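# Hang necklace behind lid tabs in jewelry box

## Task

Hang the necklace inside the jewelry box so it runs behind at least one of the small tabs on the inner side of the lid and drapes down on both sides of that tab, with the whole necklace inside the box and the box still upright. It must stay like that without the robot supporting it, and at the end both grippers must have released it and moved away.

## Robot and tools

Robot: two arms, left_arm and right_arm, each with a two-finger gripper. A gripper's fingers point along its own +z axis and close along its own y axis. The reported hand point sits between the finger pads, roughly 1 cm short of the fingertips.

World frame (used in every result): origin on the table top midway between the arms, +z up, +x out across the table, and left_arm is mounted on the +y side. The names left and right do not refer to sides of any camera image. The state line lists, per arm, end_effector_position in metres and end_effector_quat_wxyz; at long reach the printed position can be somewhat off.

Row format (shared by execute_actions and move): one flat list of 14 numbers, each in [-1, 1], always covering both arms even when only one moves: left_arm dx, dy, dz, rx, ry, rz, opening, then right_arm dx, dy, dz, rx, ry, rz, opening. dx..rz are an offset, not a pose: they are expressed in that gripper's own axes and measured from the gripper's measured pose at the start of the action (for a call's first action, from the pose in the latest result of this scene). Scale: 1.0 equals 0.6 m of travel or 180 degrees; rx, ry, rz form a single rotation vector. Opening is absolute, not an offset: +1 fully open (0.094 m), -1 closed.

execute_actions(actions): a list of up to 15 actions. Each action is a table of up to 15 rows, one row per 1/30 s control step; if fewer than 15 rows are given, the last row is repeated to fill the 15 steps. Every row in an action is an offset from the same start pose, not from the row before. An empty list just returns the current state and images.

move(target, speed, blocking): target is one 14-number row as above, offsets from the pose in the scene's latest result showing one. Each gripper travels in a straight line toward its target; both finish together, taking 0.5 to 10 s (cut off at 10 s, possibly short). Rotation takes the shorter direction. speed is the top path speed in m/s, 0.002 to 0.5 (default 0.25); turning is capped at twice that in rad/s. Paths do not avoid obstacles or the other arm. Grippers lag, drift and can overshoot speed, particularly with an almost straight arm. Openings are applied at the start. Faster moves, or targets set deeper past a contact, hit and press harder. blocking=false returns after 0.5 s while motion continues; then use wait(0) to check, and other moves or execute_actions are refused until an end is reported (or call stop). The result adds a move: line with the ending (done, off_target, moving, held, fault) and the limits that acted, plus each gripper's distance from its target. If only one arm is named, the other finished normally. held as ending: a safety check blocked that arm's final step. limits=paced: the sent pose was clipped. limits=held: some steps were blocked en route, after which the arm may move much faster than speed.

wait(seconds): 0 to 10; arms hold their last command and a running move continues, returning early when it ends.

stop(): brakes a running move; it needs braking distance, more when fast. Fingers keep moving.

zoom_image(camera, region): magnifies [x0, y0, x1, y1] pixels (origin top-left, at most 504 by 504) of one camera's latest image. Cameras, all 504x504: cam_head_left, cam_head_right, cam_high, cam_low, cam_left_wrist, cam_right_wrist (images arrive in that order). Calibration data gives intrinsics and world-to-camera transforms; actual cameras may differ slightly.

finished_scene(scene): ends the current scene (give its number) once the last command has been held; irreversible; the reply says if the goal was met. Replying with no tool call also ends things.

Controller behaviour: each control step, the commanded pose is clamped to within 70 mm and 16 degrees of the measured pose, then reached by damped inverse kinematics, favouring position over orientation. Large offsets may need several actions; after an action the arm only continues to its last clamped pose. Hand target lines show where each gripper is currently being driven. Motions often finish a centimetre or more short, usually low, and zero offsets can let an arm creep downward. To keep an arm in place, put the correction back to the desired pose in the first call of a reply, zeros afterwards, and aim higher if it still sags. Elbows stop just before straight. Joint limits (rad), base to gripper: waist -2.618..3.054, shoulder 0..3.142, elbow 0..3.142, wrist pitch -1.571..1.571, wrist yaw -1.571..1.571, wrist roll -2.094..2.094. A pose unreachable line means the clearance check altered or blocked that arm's command.

Gripping: grip_measured is the finger opening on the command scale (the last joint value is metres). Readings may be off by about 1 mm per gripper, consistently. To hold something, command about 0.03 below grip_measured; less for a lighter grip. Pad force tops out near 50 to 62 N, lower for parts under about 2 mm thick; first contact can spike.

Hazards: occasional tugs on held parts or pushes on loose ones. Never knock anything off the table, tip the box, or drop, slam or shove objects. Keep the arms from striking or pressing each other. An arm blocked by an object keeps pushing until newly commanded. Holding loads heats motors: MOTOR HOT from 75 °C, a 10 s stop of that arm at 90 °C, and at 100 °C the arm goes limp and falls; these appear as OVER-TEMPERATURE FAULT lines. FAULT lines can cut short waits, moves or actions. Faster, smoother, low-effort motion is preferred.

Each tool is called after "Request:" in YAML: its name, and indented under it one key for each argument.

## Session

Request:
execute_actions:
  actions: []

Scene clock: 0.00 s.
left_arm: end_effector_position=(+0.4484, +0.5803, +0.1530) grip_measured=+1.000 end_effector_quat_wxyz=(-0.299, +0.700, +0.605, +0.231) | right_arm: end_effector_position=(+0.4515, +0.0332, +0.2541) grip_measured=+1.000 end_effector_quat_wxyz=(-0.445, +0.563, -0.631, -0.294)
Joint positions: left_arm=[ 0.379  2.34   2.266 -1.375 -0.768  1.945  0.094] | right_arm=[ 0.47   2.032  1.874 -0.529 -0.827 -0.689  0.094]
Joint velocities: left_arm=[-0.007 -0.007  0.012  0.066 -0.051  0.007  0.   ] | right_arm=[-0.022  0.012  0.002  0.037  0.022 -0.007  0.   ]
Hand target (left_arm): +0.449, +0.581, +0.167; -0.295, +0.694, +0.609, +0.246
Hand target (right_arm): +0.449, +0.034, +0.268; +0.456, -0.565, +0.621, +0.295

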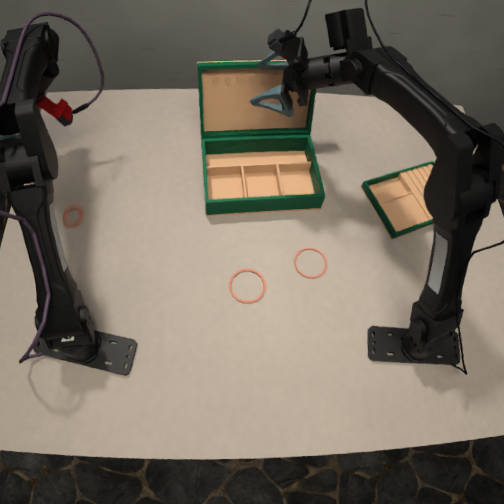

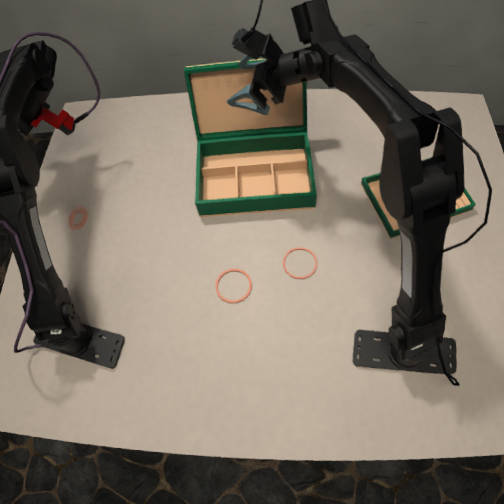

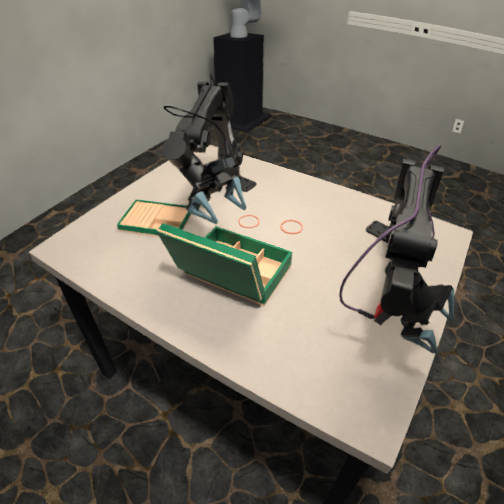

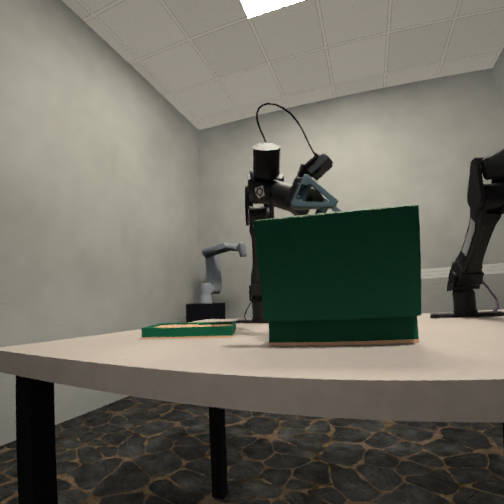

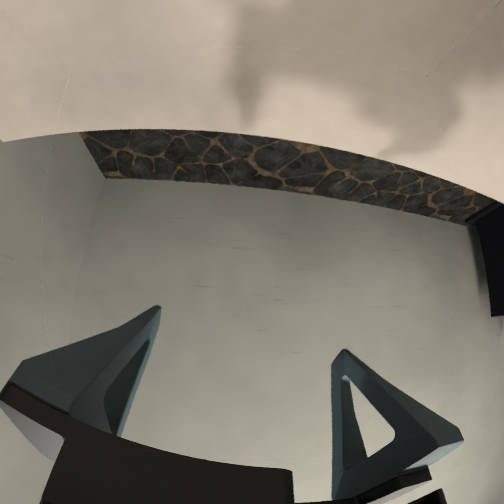

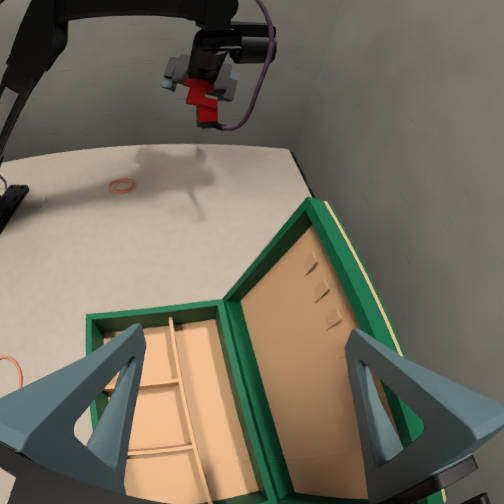

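Request:
zoom_image:
  camera: "cam_head_left"
  region: [40, 185, 110, 245]

Request:
zoom_image:
  camera: "cam_head_left"
  region: [190, 50, 340, 320]

Request:
zoom_image:
  camera: "cam_right_wrist"
  region: [270, 200, 400, 350]

Region (40, 185, 110, 245) of cam_head_left's 504x504 image, scaled by 7.200, with more detail than that image has; it fills the top 432 rows of this view, and the rest is white.

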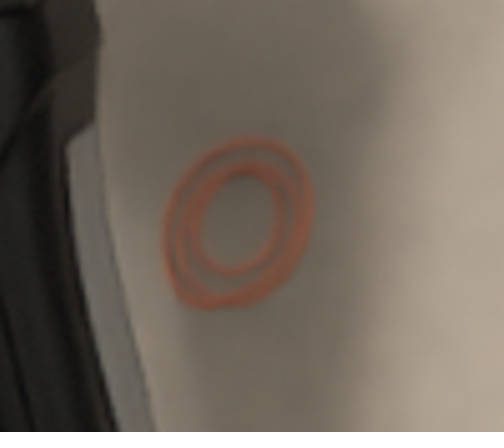

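Region (190, 50, 340, 320) of cam_head_left's 504x504 image, scaled by 1.867, with more detail than that image has.

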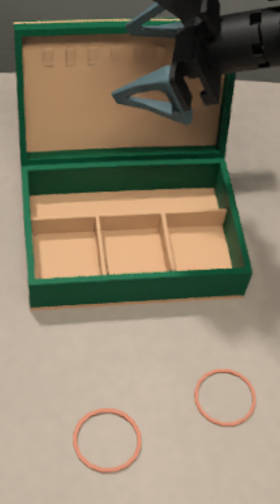

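Region (270, 200, 400, 350) of cam_right_wrist's 504x504 image, scaled by 3.360, with more detail than that image has; it fills the left 437 columns of this view, and the rest is white.

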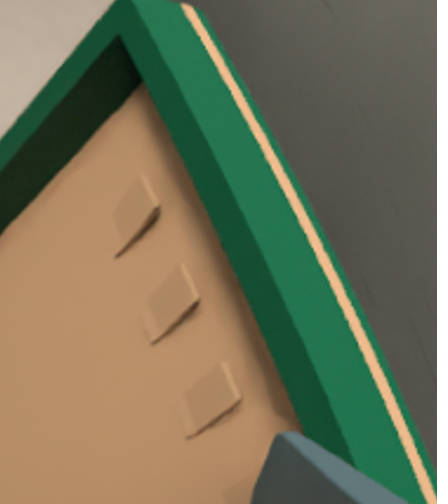

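Request:
move:
  target: [-0.243,-0.215,-0.114,0.170,-0.220,-0.515,-0.6,0.067,0.30,-0.19,0.42,-0.091,0.132,-1]

Scene clock: 6.73 s.
left_arm: end_effector_position=(+0.2994, +0.4390, +0.1170) grip_measured=-0.598 end_effector_quat_wxyz=(-0.021, +0.010, +1.000, -0.001) | right_arm: end_effector_position=(+0.2543, -0.0550, +0.2478) grip_measured=-0.983 end_effector_quat_wxyz=(+0.708, +0.010, +0.706, +0.015)
Joint positions: left_arm=[ 0.412  1.736  1.441 -1.318 -0.008  0.232  0.019] | right_arm=[1.332 1.296 0.533 0.77  1.216 0.028 0.001]
Joint velocities: left_arm=[ 0.007  0.012  0.002  0.081 -0.007 -0.007  0.   ] | right_arm=[-0.002  0.012 -0.002 -0.007 -0.007  0.007  0.   ]
Hand target (left_arm): +0.300, +0.441, +0.122; -0.004, -0.000, +1.000, +0.000
Hand target (right_arm): +0.252, -0.056, +0.242; +0.707, +0.006, +0.707, +0.008
Off the commanded pose (left_arm): 0.003 m, 3 deg.
Off the commanded pose (right_arm): 0.007 m, 2 deg.
move: off_target (left_arm)
camera_calibration (this result's frames):
cam_left_wrist: T_world_to_cam=[[0.278466, -0.960241, -0.0198695, 0.344486], [-0.836987, -0.252765, 0.485349, 0.355064], [-0.471074, -0.118522, -0.874095, 0.409175], [0, 0, 0, 1]] pos_world=[0.394009, 0.469034, 0.192173]
cam_right_wrist: T_world_to_cam=[[-0.00638732, -0.999636, 0.0261933, -0.0632352], [-0.461817, -0.0202843, -0.886743, 0.378077], [0.886952, -0.0177604, -0.46152, -0.006745], [0, 0, 0, 1]] pos_world=[0.180181, -0.055663, 0.3338]

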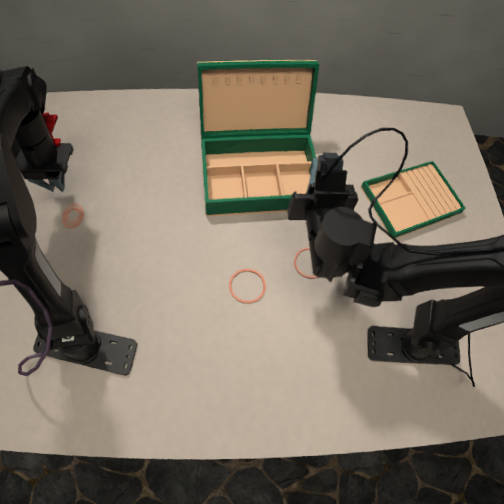

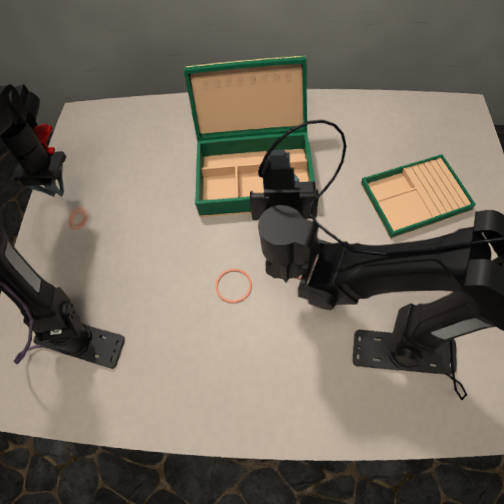

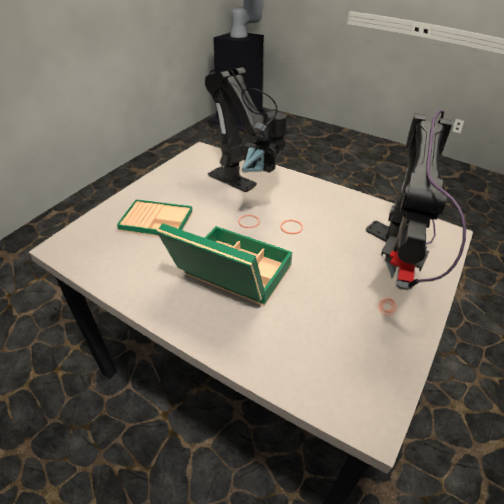

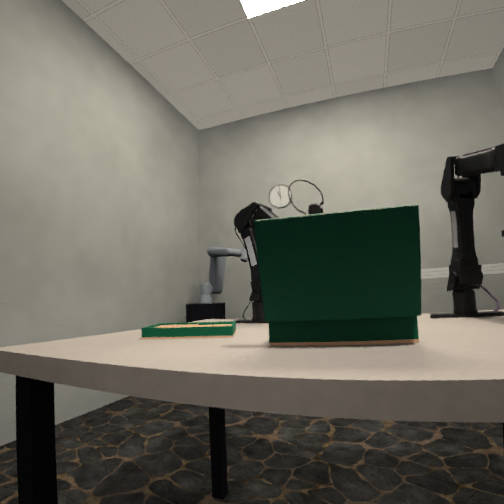

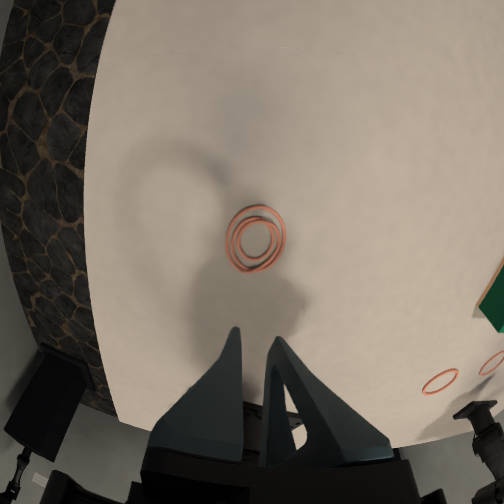

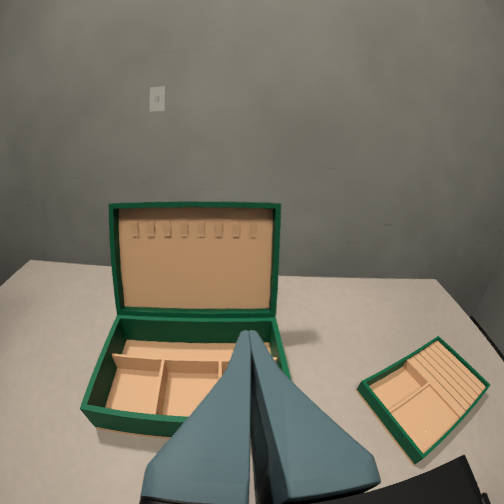

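Request:
zoom_image:
  camera: "cam_left_wrist"
  region: [200, 190, 320, 290]

Request:
zoom_image:
  camera: "cam_right_wrist"
  region: [100, 190, 300, 340]

Region (200, 190, 320, 290) of cam_left_wrist's 504x504 image, scaled by 4.200, with more detail than that image has.

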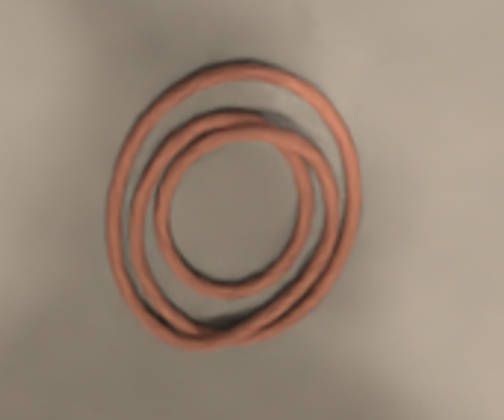

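Region (100, 190, 300, 340) of cam_right_wrist's 504x504 image, scaled by 2.520, with more detail than that image has; it fills the top 378 rows of this view, and the rest is white.

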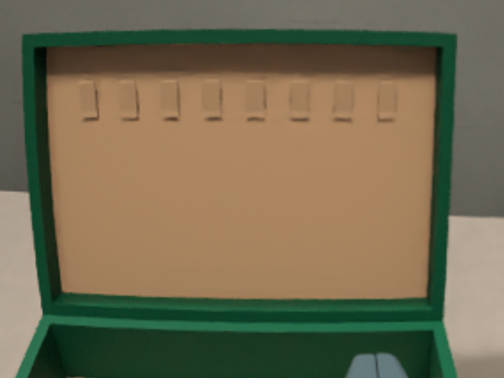

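Request:
move:
  target: [-0.052,0.005,0.14,0,0,-0.5,-0.78,0,0,0,0,0,0,-1]

Request:
zoom_image:
  camera: "cam_left_wrist"
  region: [170, 220, 370, 400]

Scene clock: 13.70 s.
left_arm: end_effector_position=(+0.3288, +0.4442, +0.0344) grip_measured=-0.778 end_effector_quat_wxyz=(+0.016, +0.700, -0.714, -0.011) | right_arm: end_effector_position=(+0.2543, -0.0553, +0.2483) grip_measured=-0.983 end_effector_quat_wxyz=(+0.708, +0.012, +0.706, +0.015)
Joint positions: left_arm=[ 0.412  1.906  1.321 -1.024 -0.002 -1.338  0.01 ] | right_arm=[1.332 1.296 0.533 0.774 1.217 0.028 0.001]
Joint velocities: left_arm=[ 0.027 -0.027 -0.012  0.007  0.037 -0.037  0.   ] | right_arm=[ 0.007  0.022 -0.002 -0.007 -0.022 -0.081  0.   ]
Hand target (left_arm): +0.327, +0.441, +0.031; +0.016, +0.700, -0.714, -0.015
Hand target (right_arm): +0.254, -0.055, +0.248; +0.708, +0.010, +0.706, +0.015
Off the commanded pose (left_arm): 0.004 m, 0 deg.
Off the commanded pose (right_arm): 0.001 m, 0 deg.
move: done
camera_calibration (this result's frames):
cam_left_wrist: T_world_to_cam=[[0.95953, 0.277686, -0.0468198, -0.433202], [0.268995, -0.85461, 0.444167, 0.326212], [0.0833262, -0.438786, -0.89472, 0.312184], [0, 0, 0, 1]] pos_world=[0.301908, 0.53606, 0.114143]
cam_right_wrist: T_world_to_cam=[[-0.00794712, -0.999696, 0.0233571, -0.0624263], [-0.460699, -0.0170709, -0.887392, 0.378571], [0.887521, -0.0178128, -0.460423, -0.00693827], [0, 0, 0, 1]] pos_world=[0.180069, -0.0560683, 0.334204]

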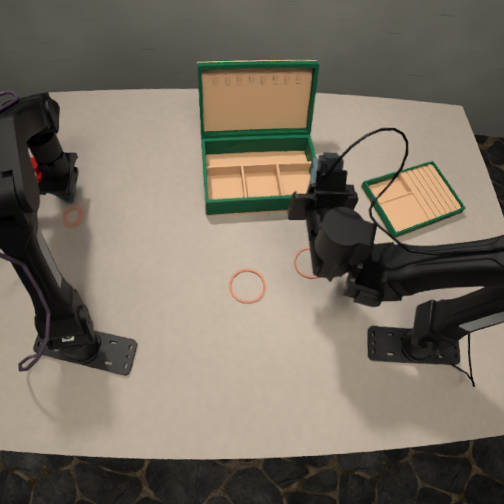

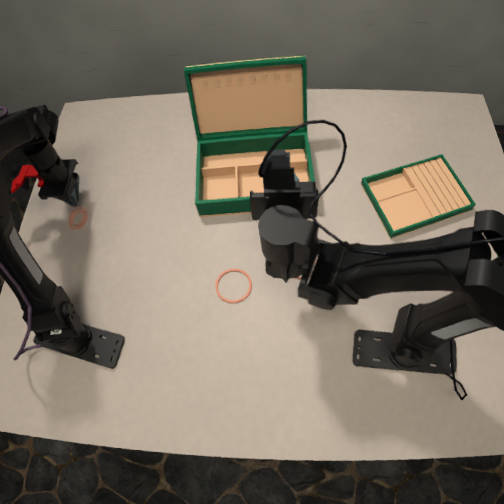

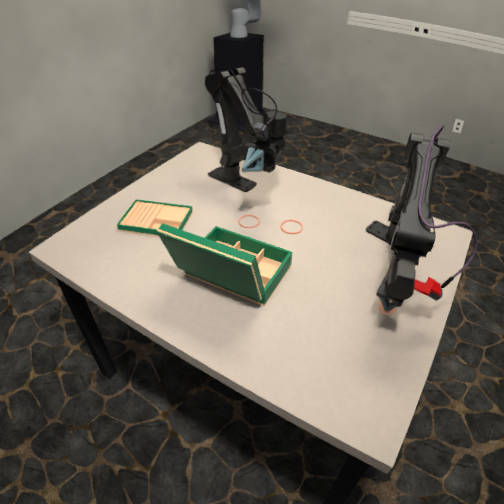

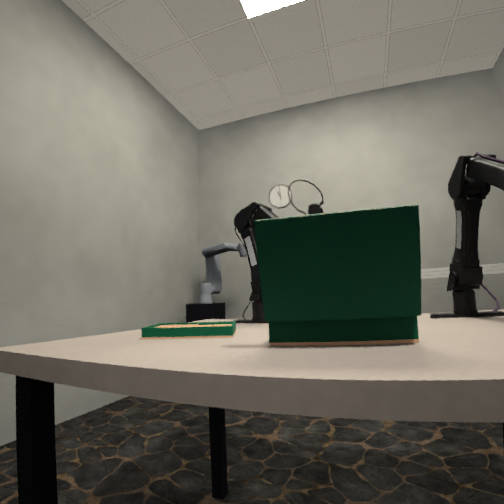

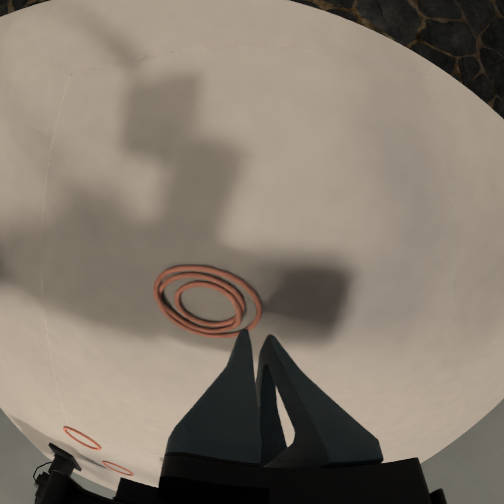

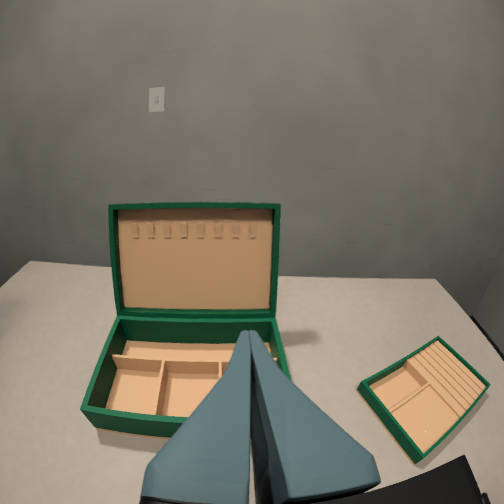

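Region (170, 220, 370, 400) of cam_left_wrist's 504x504 image, scaled by 2.520, with more detail than that image has; it fills the top 454 rows of this view, and the rest is white.

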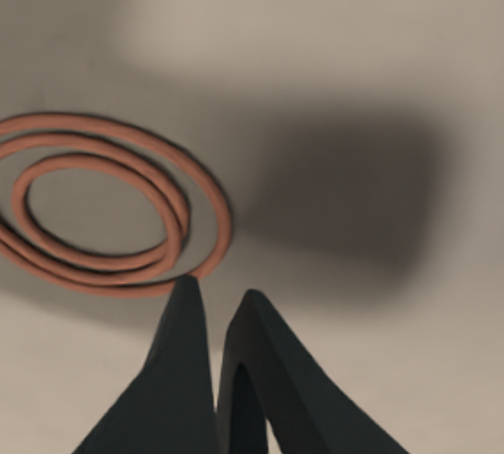

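Request:
move:
  target: [-0.004,-0.005,0.03,0,0,0,-0.78,0,0,0,0,0,0,-1]
  speed: 0.04

Request:
zoom_image:
  camera: "cam_left_wrist"
  region: [170, 240, 350, 400]

Scene clock: 14.87 s.
left_arm: end_effector_position=(+0.3382, +0.4457, +0.0223) grip_measured=-0.778 end_effector_quat_wxyz=(+0.010, +0.701, -0.713, -0.006) | right_arm: end_effector_position=(+0.2543, -0.0553, +0.2483) grip_measured=-0.983 end_effector_quat_wxyz=(+0.708, +0.012, +0.706, +0.015)
Joint positions: left_arm=[ 0.412  1.942  1.321 -0.973  0.001 -1.34   0.01 ] | right_arm=[1.332 1.296 0.533 0.774 1.217 0.028 0.001]
Joint velocities: left_arm=[-0.027 -0.017  0.002  0.022 -0.051  0.051 -0.   ] | right_arm=[-0.002 -0.007 -0.012 -0.022 -0.066 -0.007  0.   ]
Hand target (left_arm): +0.331, +0.446, +0.016; +0.016, +0.700, -0.714, -0.011
Hand target (right_arm): +0.254, -0.055, +0.248; +0.708, +0.012, +0.706, +0.015
Off the commanded pose (left_arm): 0.009 m, 1 deg.
Off the commanded pose (right_arm): 0.000 m, 0 deg.
move: done
camera_calibration (this result's frames):
cam_left_wrist: T_world_to_cam=[[0.959359, 0.280347, -0.0321981, -0.444638], [0.264588, -0.853978, 0.448012, 0.331438], [0.0981023, -0.438323, -0.893448, 0.295992], [0, 0, 0, 1]] pos_world=[0.309835, 0.537434, 0.101648]
cam_right_wrist: T_world_to_cam=[[-0.00794712, -0.999696, 0.0233571, -0.0624263], [-0.460699, -0.0170709, -0.887392, 0.378571], [0.887521, -0.0178128, -0.460423, -0.00693827], [0, 0, 0, 1]] pos_world=[0.180069, -0.0560683, 0.334204]

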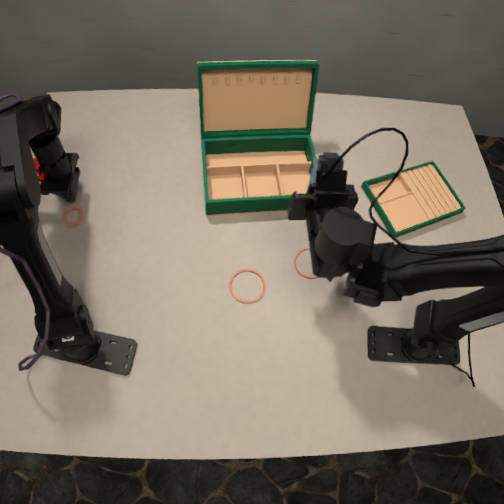

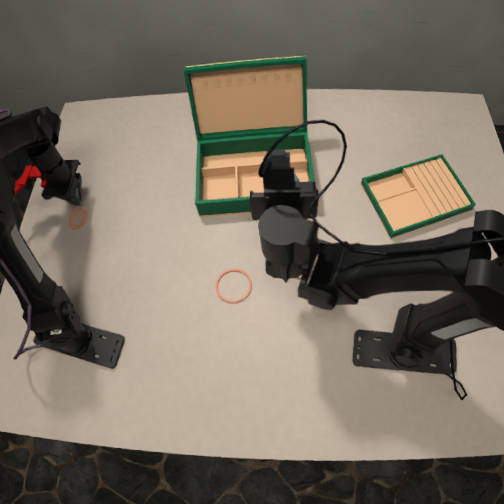

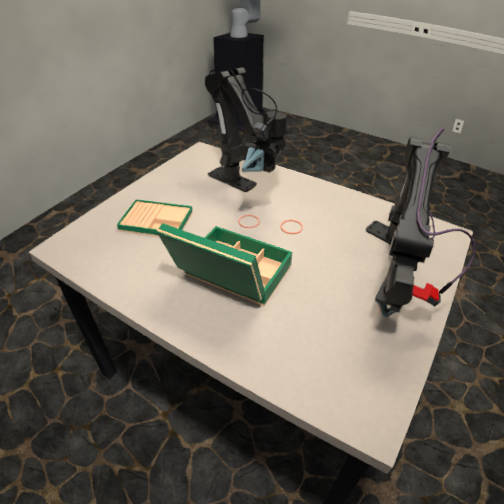

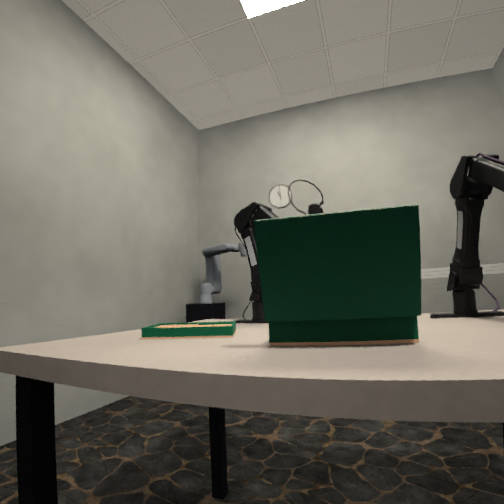

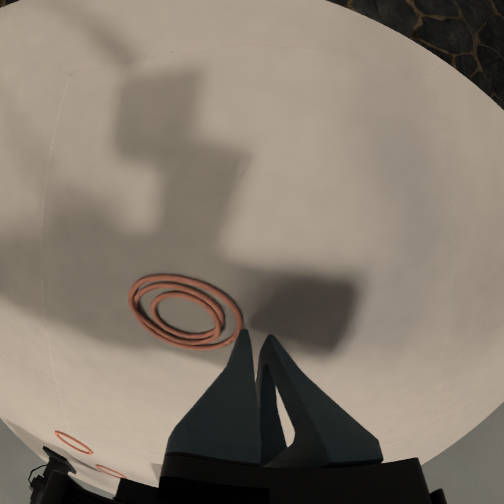

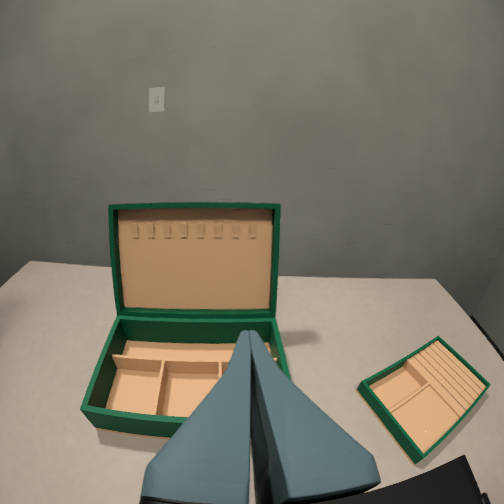

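Region (170, 240, 350, 400) of cam_left_wrist's 504x504 image, scaled by 2.800, with more detail than that image has.

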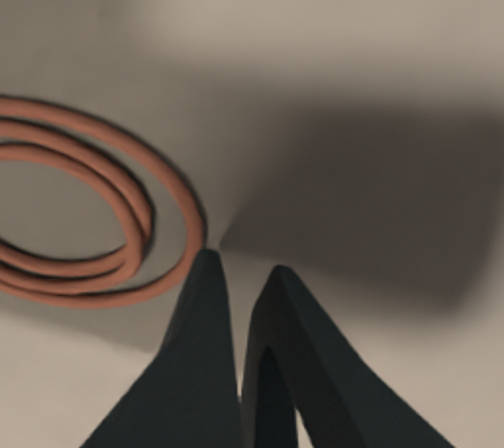

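Request:
move:
  target: [0,-0.004,0.012,0,0,0,-0.32,0,0,0,0,0,0,-1]
  speed: 0.02

Request:
zoom_image:
  camera: "cam_left_wrist"
  region: [150, 240, 330, 400]

Scene clock: 16.13 s.
left_arm: end_effector_position=(+0.3394, +0.4453, +0.0162) grip_measured=-0.322 end_effector_quat_wxyz=(+0.014, +0.701, -0.713, -0.006) | right_arm: end_effector_position=(+0.2543, -0.0553, +0.2483) grip_measured=-0.983 end_effector_quat_wxyz=(+0.708, +0.012, +0.706, +0.015)
Joint positions: left_arm=[ 0.412  1.961  1.321 -0.961  0.004 -1.34   0.032] | right_arm=[1.332 1.296 0.533 0.774 1.217 0.028 0.001]
Joint velocities: left_arm=[-0.007 -0.007  0.012 -0.007  0.007  0.095 -0.001] | right_arm=[ 0.002 -0.012 -0.002  0.051 -0.007  0.037  0.   ]
Hand target (left_arm): +0.340, +0.446, +0.015; +0.010, +0.701, -0.713, -0.006
Hand target (right_arm): +0.254, -0.055, +0.248; +0.708, +0.012, +0.706, +0.015
Off the commanded pose (left_arm): 0.001 m, 0 deg.
Off the commanded pose (right_arm): 0.000 m, 0 deg.
move: done
camera_calibration (this result's frames):
cam_left_wrist: T_world_to_cam=[[0.959133, 0.280267, -0.0389085, -0.445741], [0.26719, -0.851832, 0.450547, 0.331676], [0.0931299, -0.44253, -0.891905, 0.293756], [0, 0, 0, 1]] pos_world=[0.311547, 0.537454, 0.0952237]
cam_right_wrist: T_world_to_cam=[[-0.00794712, -0.999696, 0.0233571, -0.0624263], [-0.460699, -0.0170709, -0.887392, 0.378571], [0.887521, -0.0178128, -0.460423, -0.00693827], [0, 0, 0, 1]] pos_world=[0.180069, -0.0560683, 0.334204]

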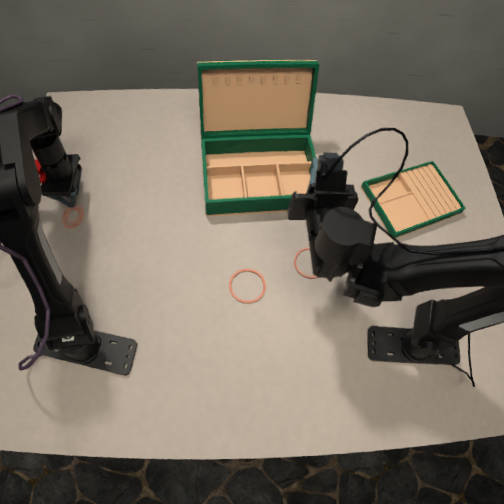

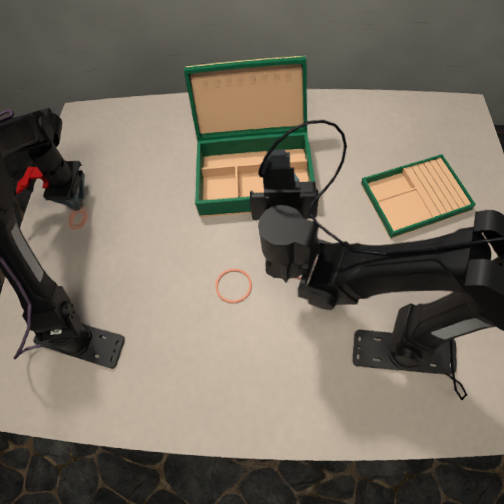

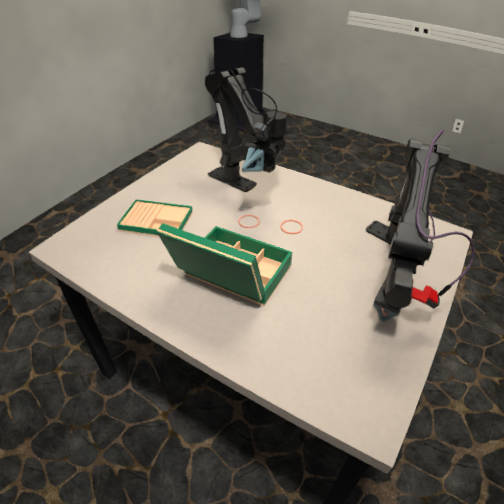

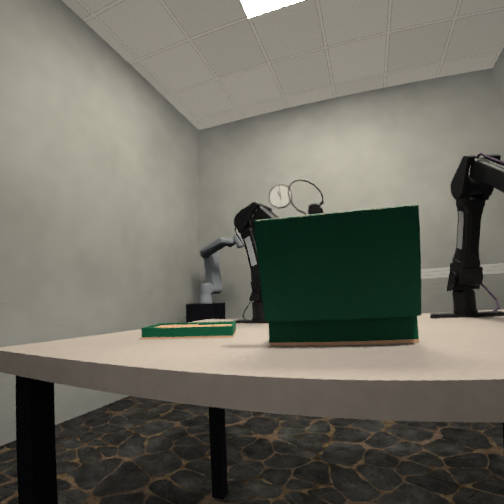

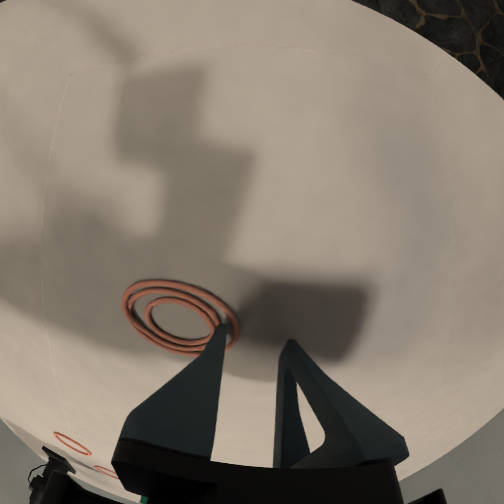

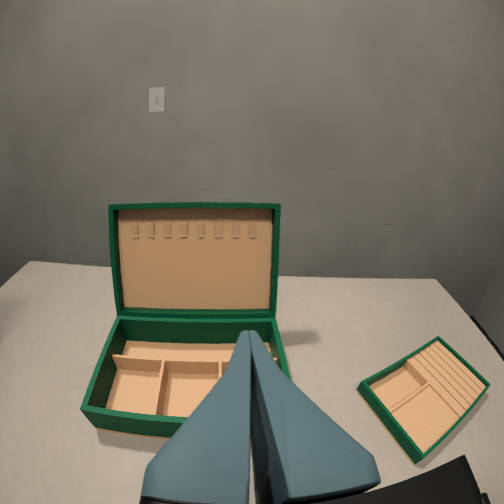

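Region (150, 240, 330, 400) of cam_left_wrist's 504x504 image, scaled by 2.800, with more detail than that image has.

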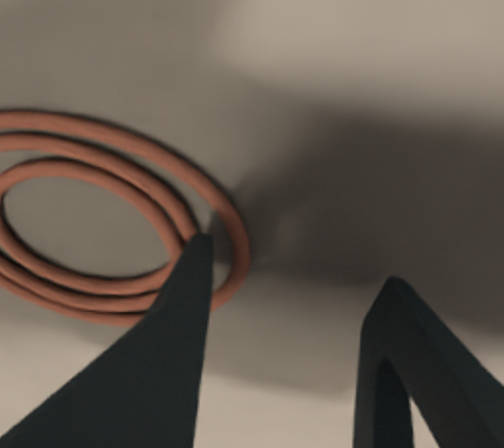

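Request:
move:
  target: [0,-0.004,0.014,0,0,0,-0.34,0,0,0,0,0,0,-1]
  speed: 0.02

Request:
zoom_image:
  camera: "cam_left_wrist"
  region: [150, 240, 330, 400]

Scene clock: 17.00 s.
left_arm: end_effector_position=(+0.3407, +0.4450, +0.0123) grip_measured=-0.338 end_effector_quat_wxyz=(+0.016, +0.701, -0.713, -0.006) | right_arm: end_effector_position=(+0.2543, -0.0553, +0.2483) grip_measured=-0.983 end_effector_quat_wxyz=(+0.708, +0.012, +0.706, +0.015)
Joint positions: left_arm=[ 0.412  1.973  1.321 -0.951  0.007 -1.34   0.031] | right_arm=[1.332 1.296 0.533 0.774 1.217 0.028 0.001]
Joint velocities: left_arm=[-0.007 -0.002 -0.002 -0.051 -0.022 -0.095  0.   ] | right_arm=[-0.002  0.012  0.007 -0.022  0.007  0.051  0.   ]
Hand target (left_arm): +0.341, +0.445, +0.008; +0.014, +0.701, -0.713, -0.006
Hand target (right_arm): +0.254, -0.055, +0.248; +0.708, +0.012, +0.706, +0.015
Off the commanded pose (left_arm): 0.005 m, 0 deg.
Off the commanded pose (right_arm): 0.000 m, 0 deg.
move: done
camera_calibration (this result's frames):
cam_left_wrist: T_world_to_cam=[[0.959042, 0.280219, -0.0414083, -0.446901], [0.267991, -0.850241, 0.453068, 0.331856], [0.0917515, -0.445609, -0.890514, 0.291835], [0, 0, 0, 1]] pos_world=[0.312887, 0.537432, 0.0910246]
cam_right_wrist: T_world_to_cam=[[-0.00794712, -0.999696, 0.0233571, -0.0624263], [-0.460699, -0.0170709, -0.887392, 0.378571], [0.887521, -0.0178128, -0.460423, -0.00693827], [0, 0, 0, 1]] pos_world=[0.180069, -0.0560683, 0.334204]

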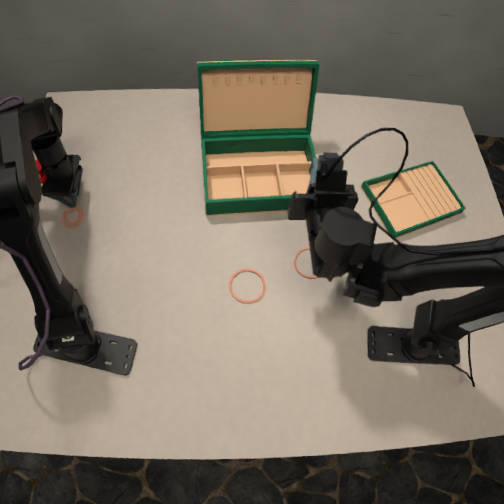

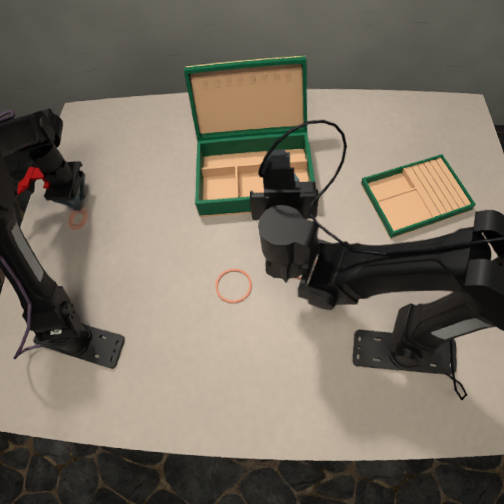

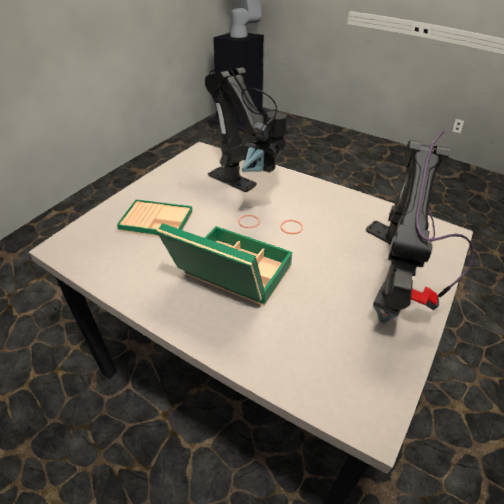

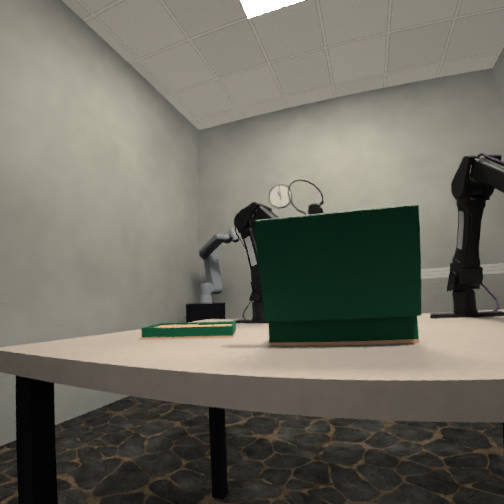

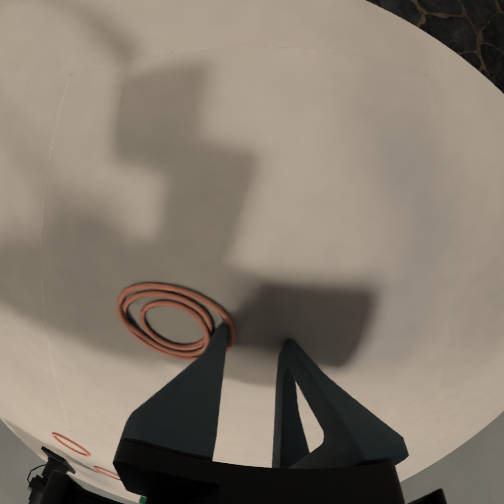

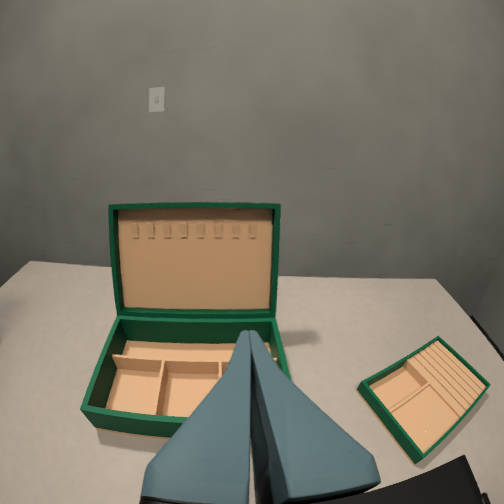

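Region (150, 240, 330, 400) of cam_left_wrist's 504x504 image, scaled by 2.800, with more detail than that image has.

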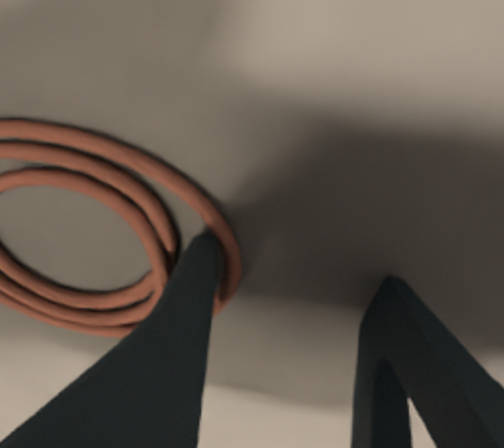

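Probably touching. Close.

Request:
move:
  target: [0,0,0.005,0,0,0,-0.97,0,0,0,0,0,0,-1]
  speed: 0.02

Request:
zoom_image:
  camera: "cam_left_wrist"
  region: [150, 240, 330, 400]

Scene clock: 18.20 s.
left_arm: end_effector_position=(+0.3410, +0.4445, +0.0123) grip_measured=-0.962 end_effector_quat_wxyz=(+0.016, +0.701, -0.713, -0.004) | right_arm: end_effector_position=(+0.2543, -0.0553, +0.2483) grip_measured=-0.983 end_effector_quat_wxyz=(+0.708, +0.012, +0.706, +0.015)
Joint positions: left_arm=[ 0.412  1.973  1.321 -0.95   0.01  -1.34   0.002] | right_arm=[1.332 1.296 0.533 0.774 1.217 0.028 0.001]
Joint velocities: left_arm=[-0.017 -0.002 -0.017  0.007 -0.022 -0.007  0.   ] | right_arm=[-0.002  0.002 -0.002 -0.007 -0.022  0.007 -0.001]
Hand target (left_arm): +0.341, +0.445, +0.009; +0.016, +0.701, -0.713, -0.006
Hand target (right_arm): +0.254, -0.055, +0.248; +0.708, +0.012, +0.706, +0.015
Off the commanded pose (left_arm): 0.003 m, 0 deg.
Off the commanded pose (right_arm): 0.000 m, 0 deg.
move: done
camera_calibration (this result's frames):
cam_left_wrist: T_world_to_cam=[[0.959072, 0.280197, -0.0408666, -0.447058], [0.267443, -0.848933, 0.455837, 0.33093], [0.0930311, -0.44811, -0.889125, 0.292246], [0, 0, 0, 1]] pos_world=[0.313069, 0.53716, 0.0907236]
cam_right_wrist: T_world_to_cam=[[-0.00794712, -0.999696, 0.0233571, -0.0624263], [-0.460699, -0.0170709, -0.887392, 0.378571], [0.887521, -0.0178128, -0.460423, -0.00693827], [0, 0, 0, 1]] pos_world=[0.180069, -0.0560683, 0.334204]

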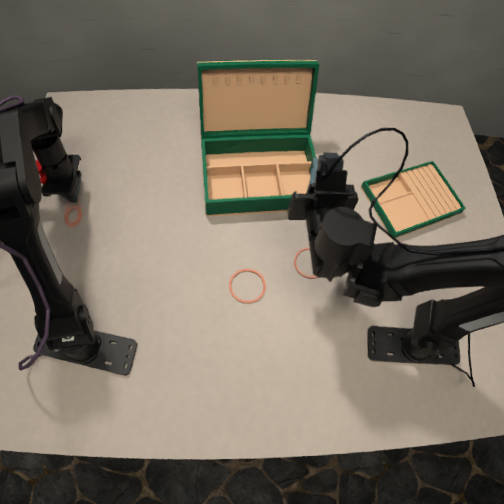

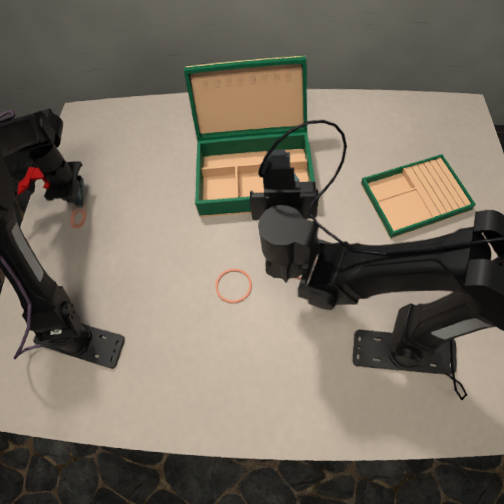

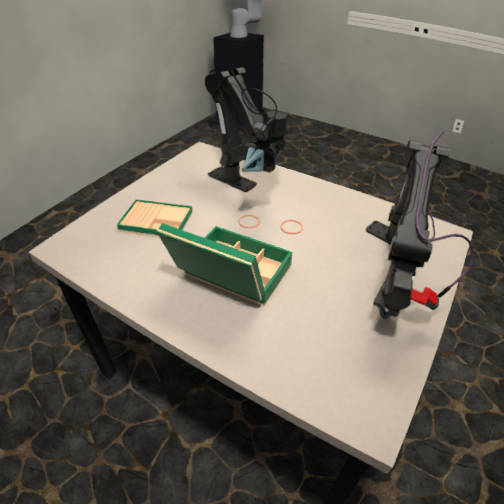

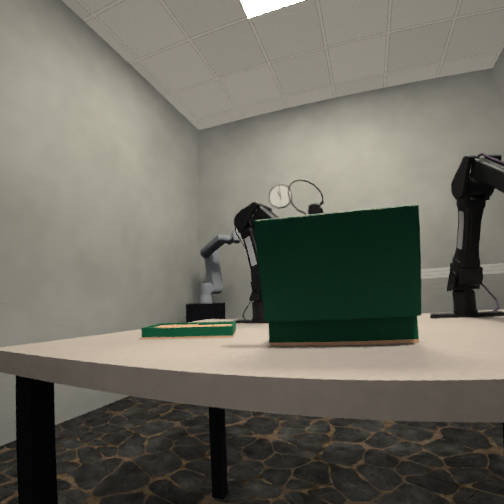

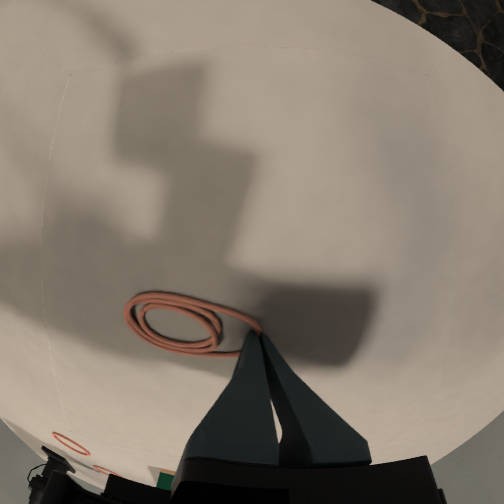

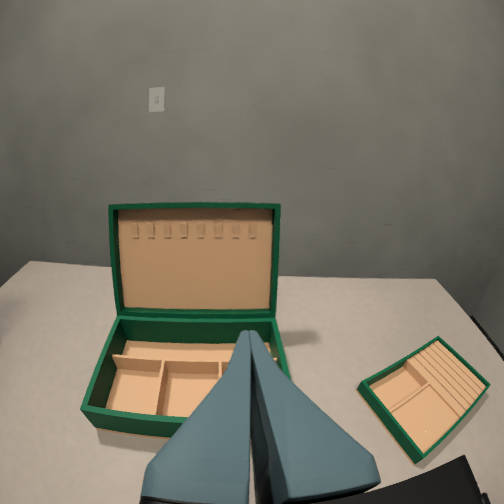

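Region (150, 240, 330, 400) of cam_left_wrist's 504x504 image, scaled by 2.800, with more detail than that image has.

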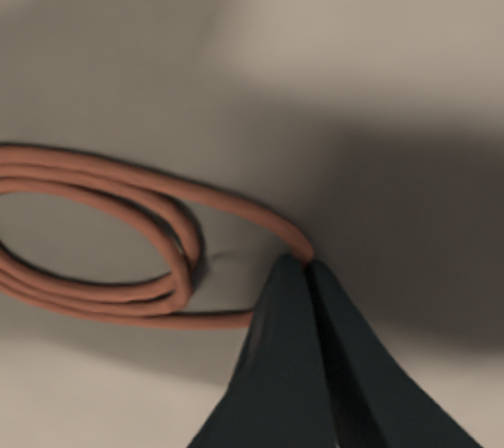

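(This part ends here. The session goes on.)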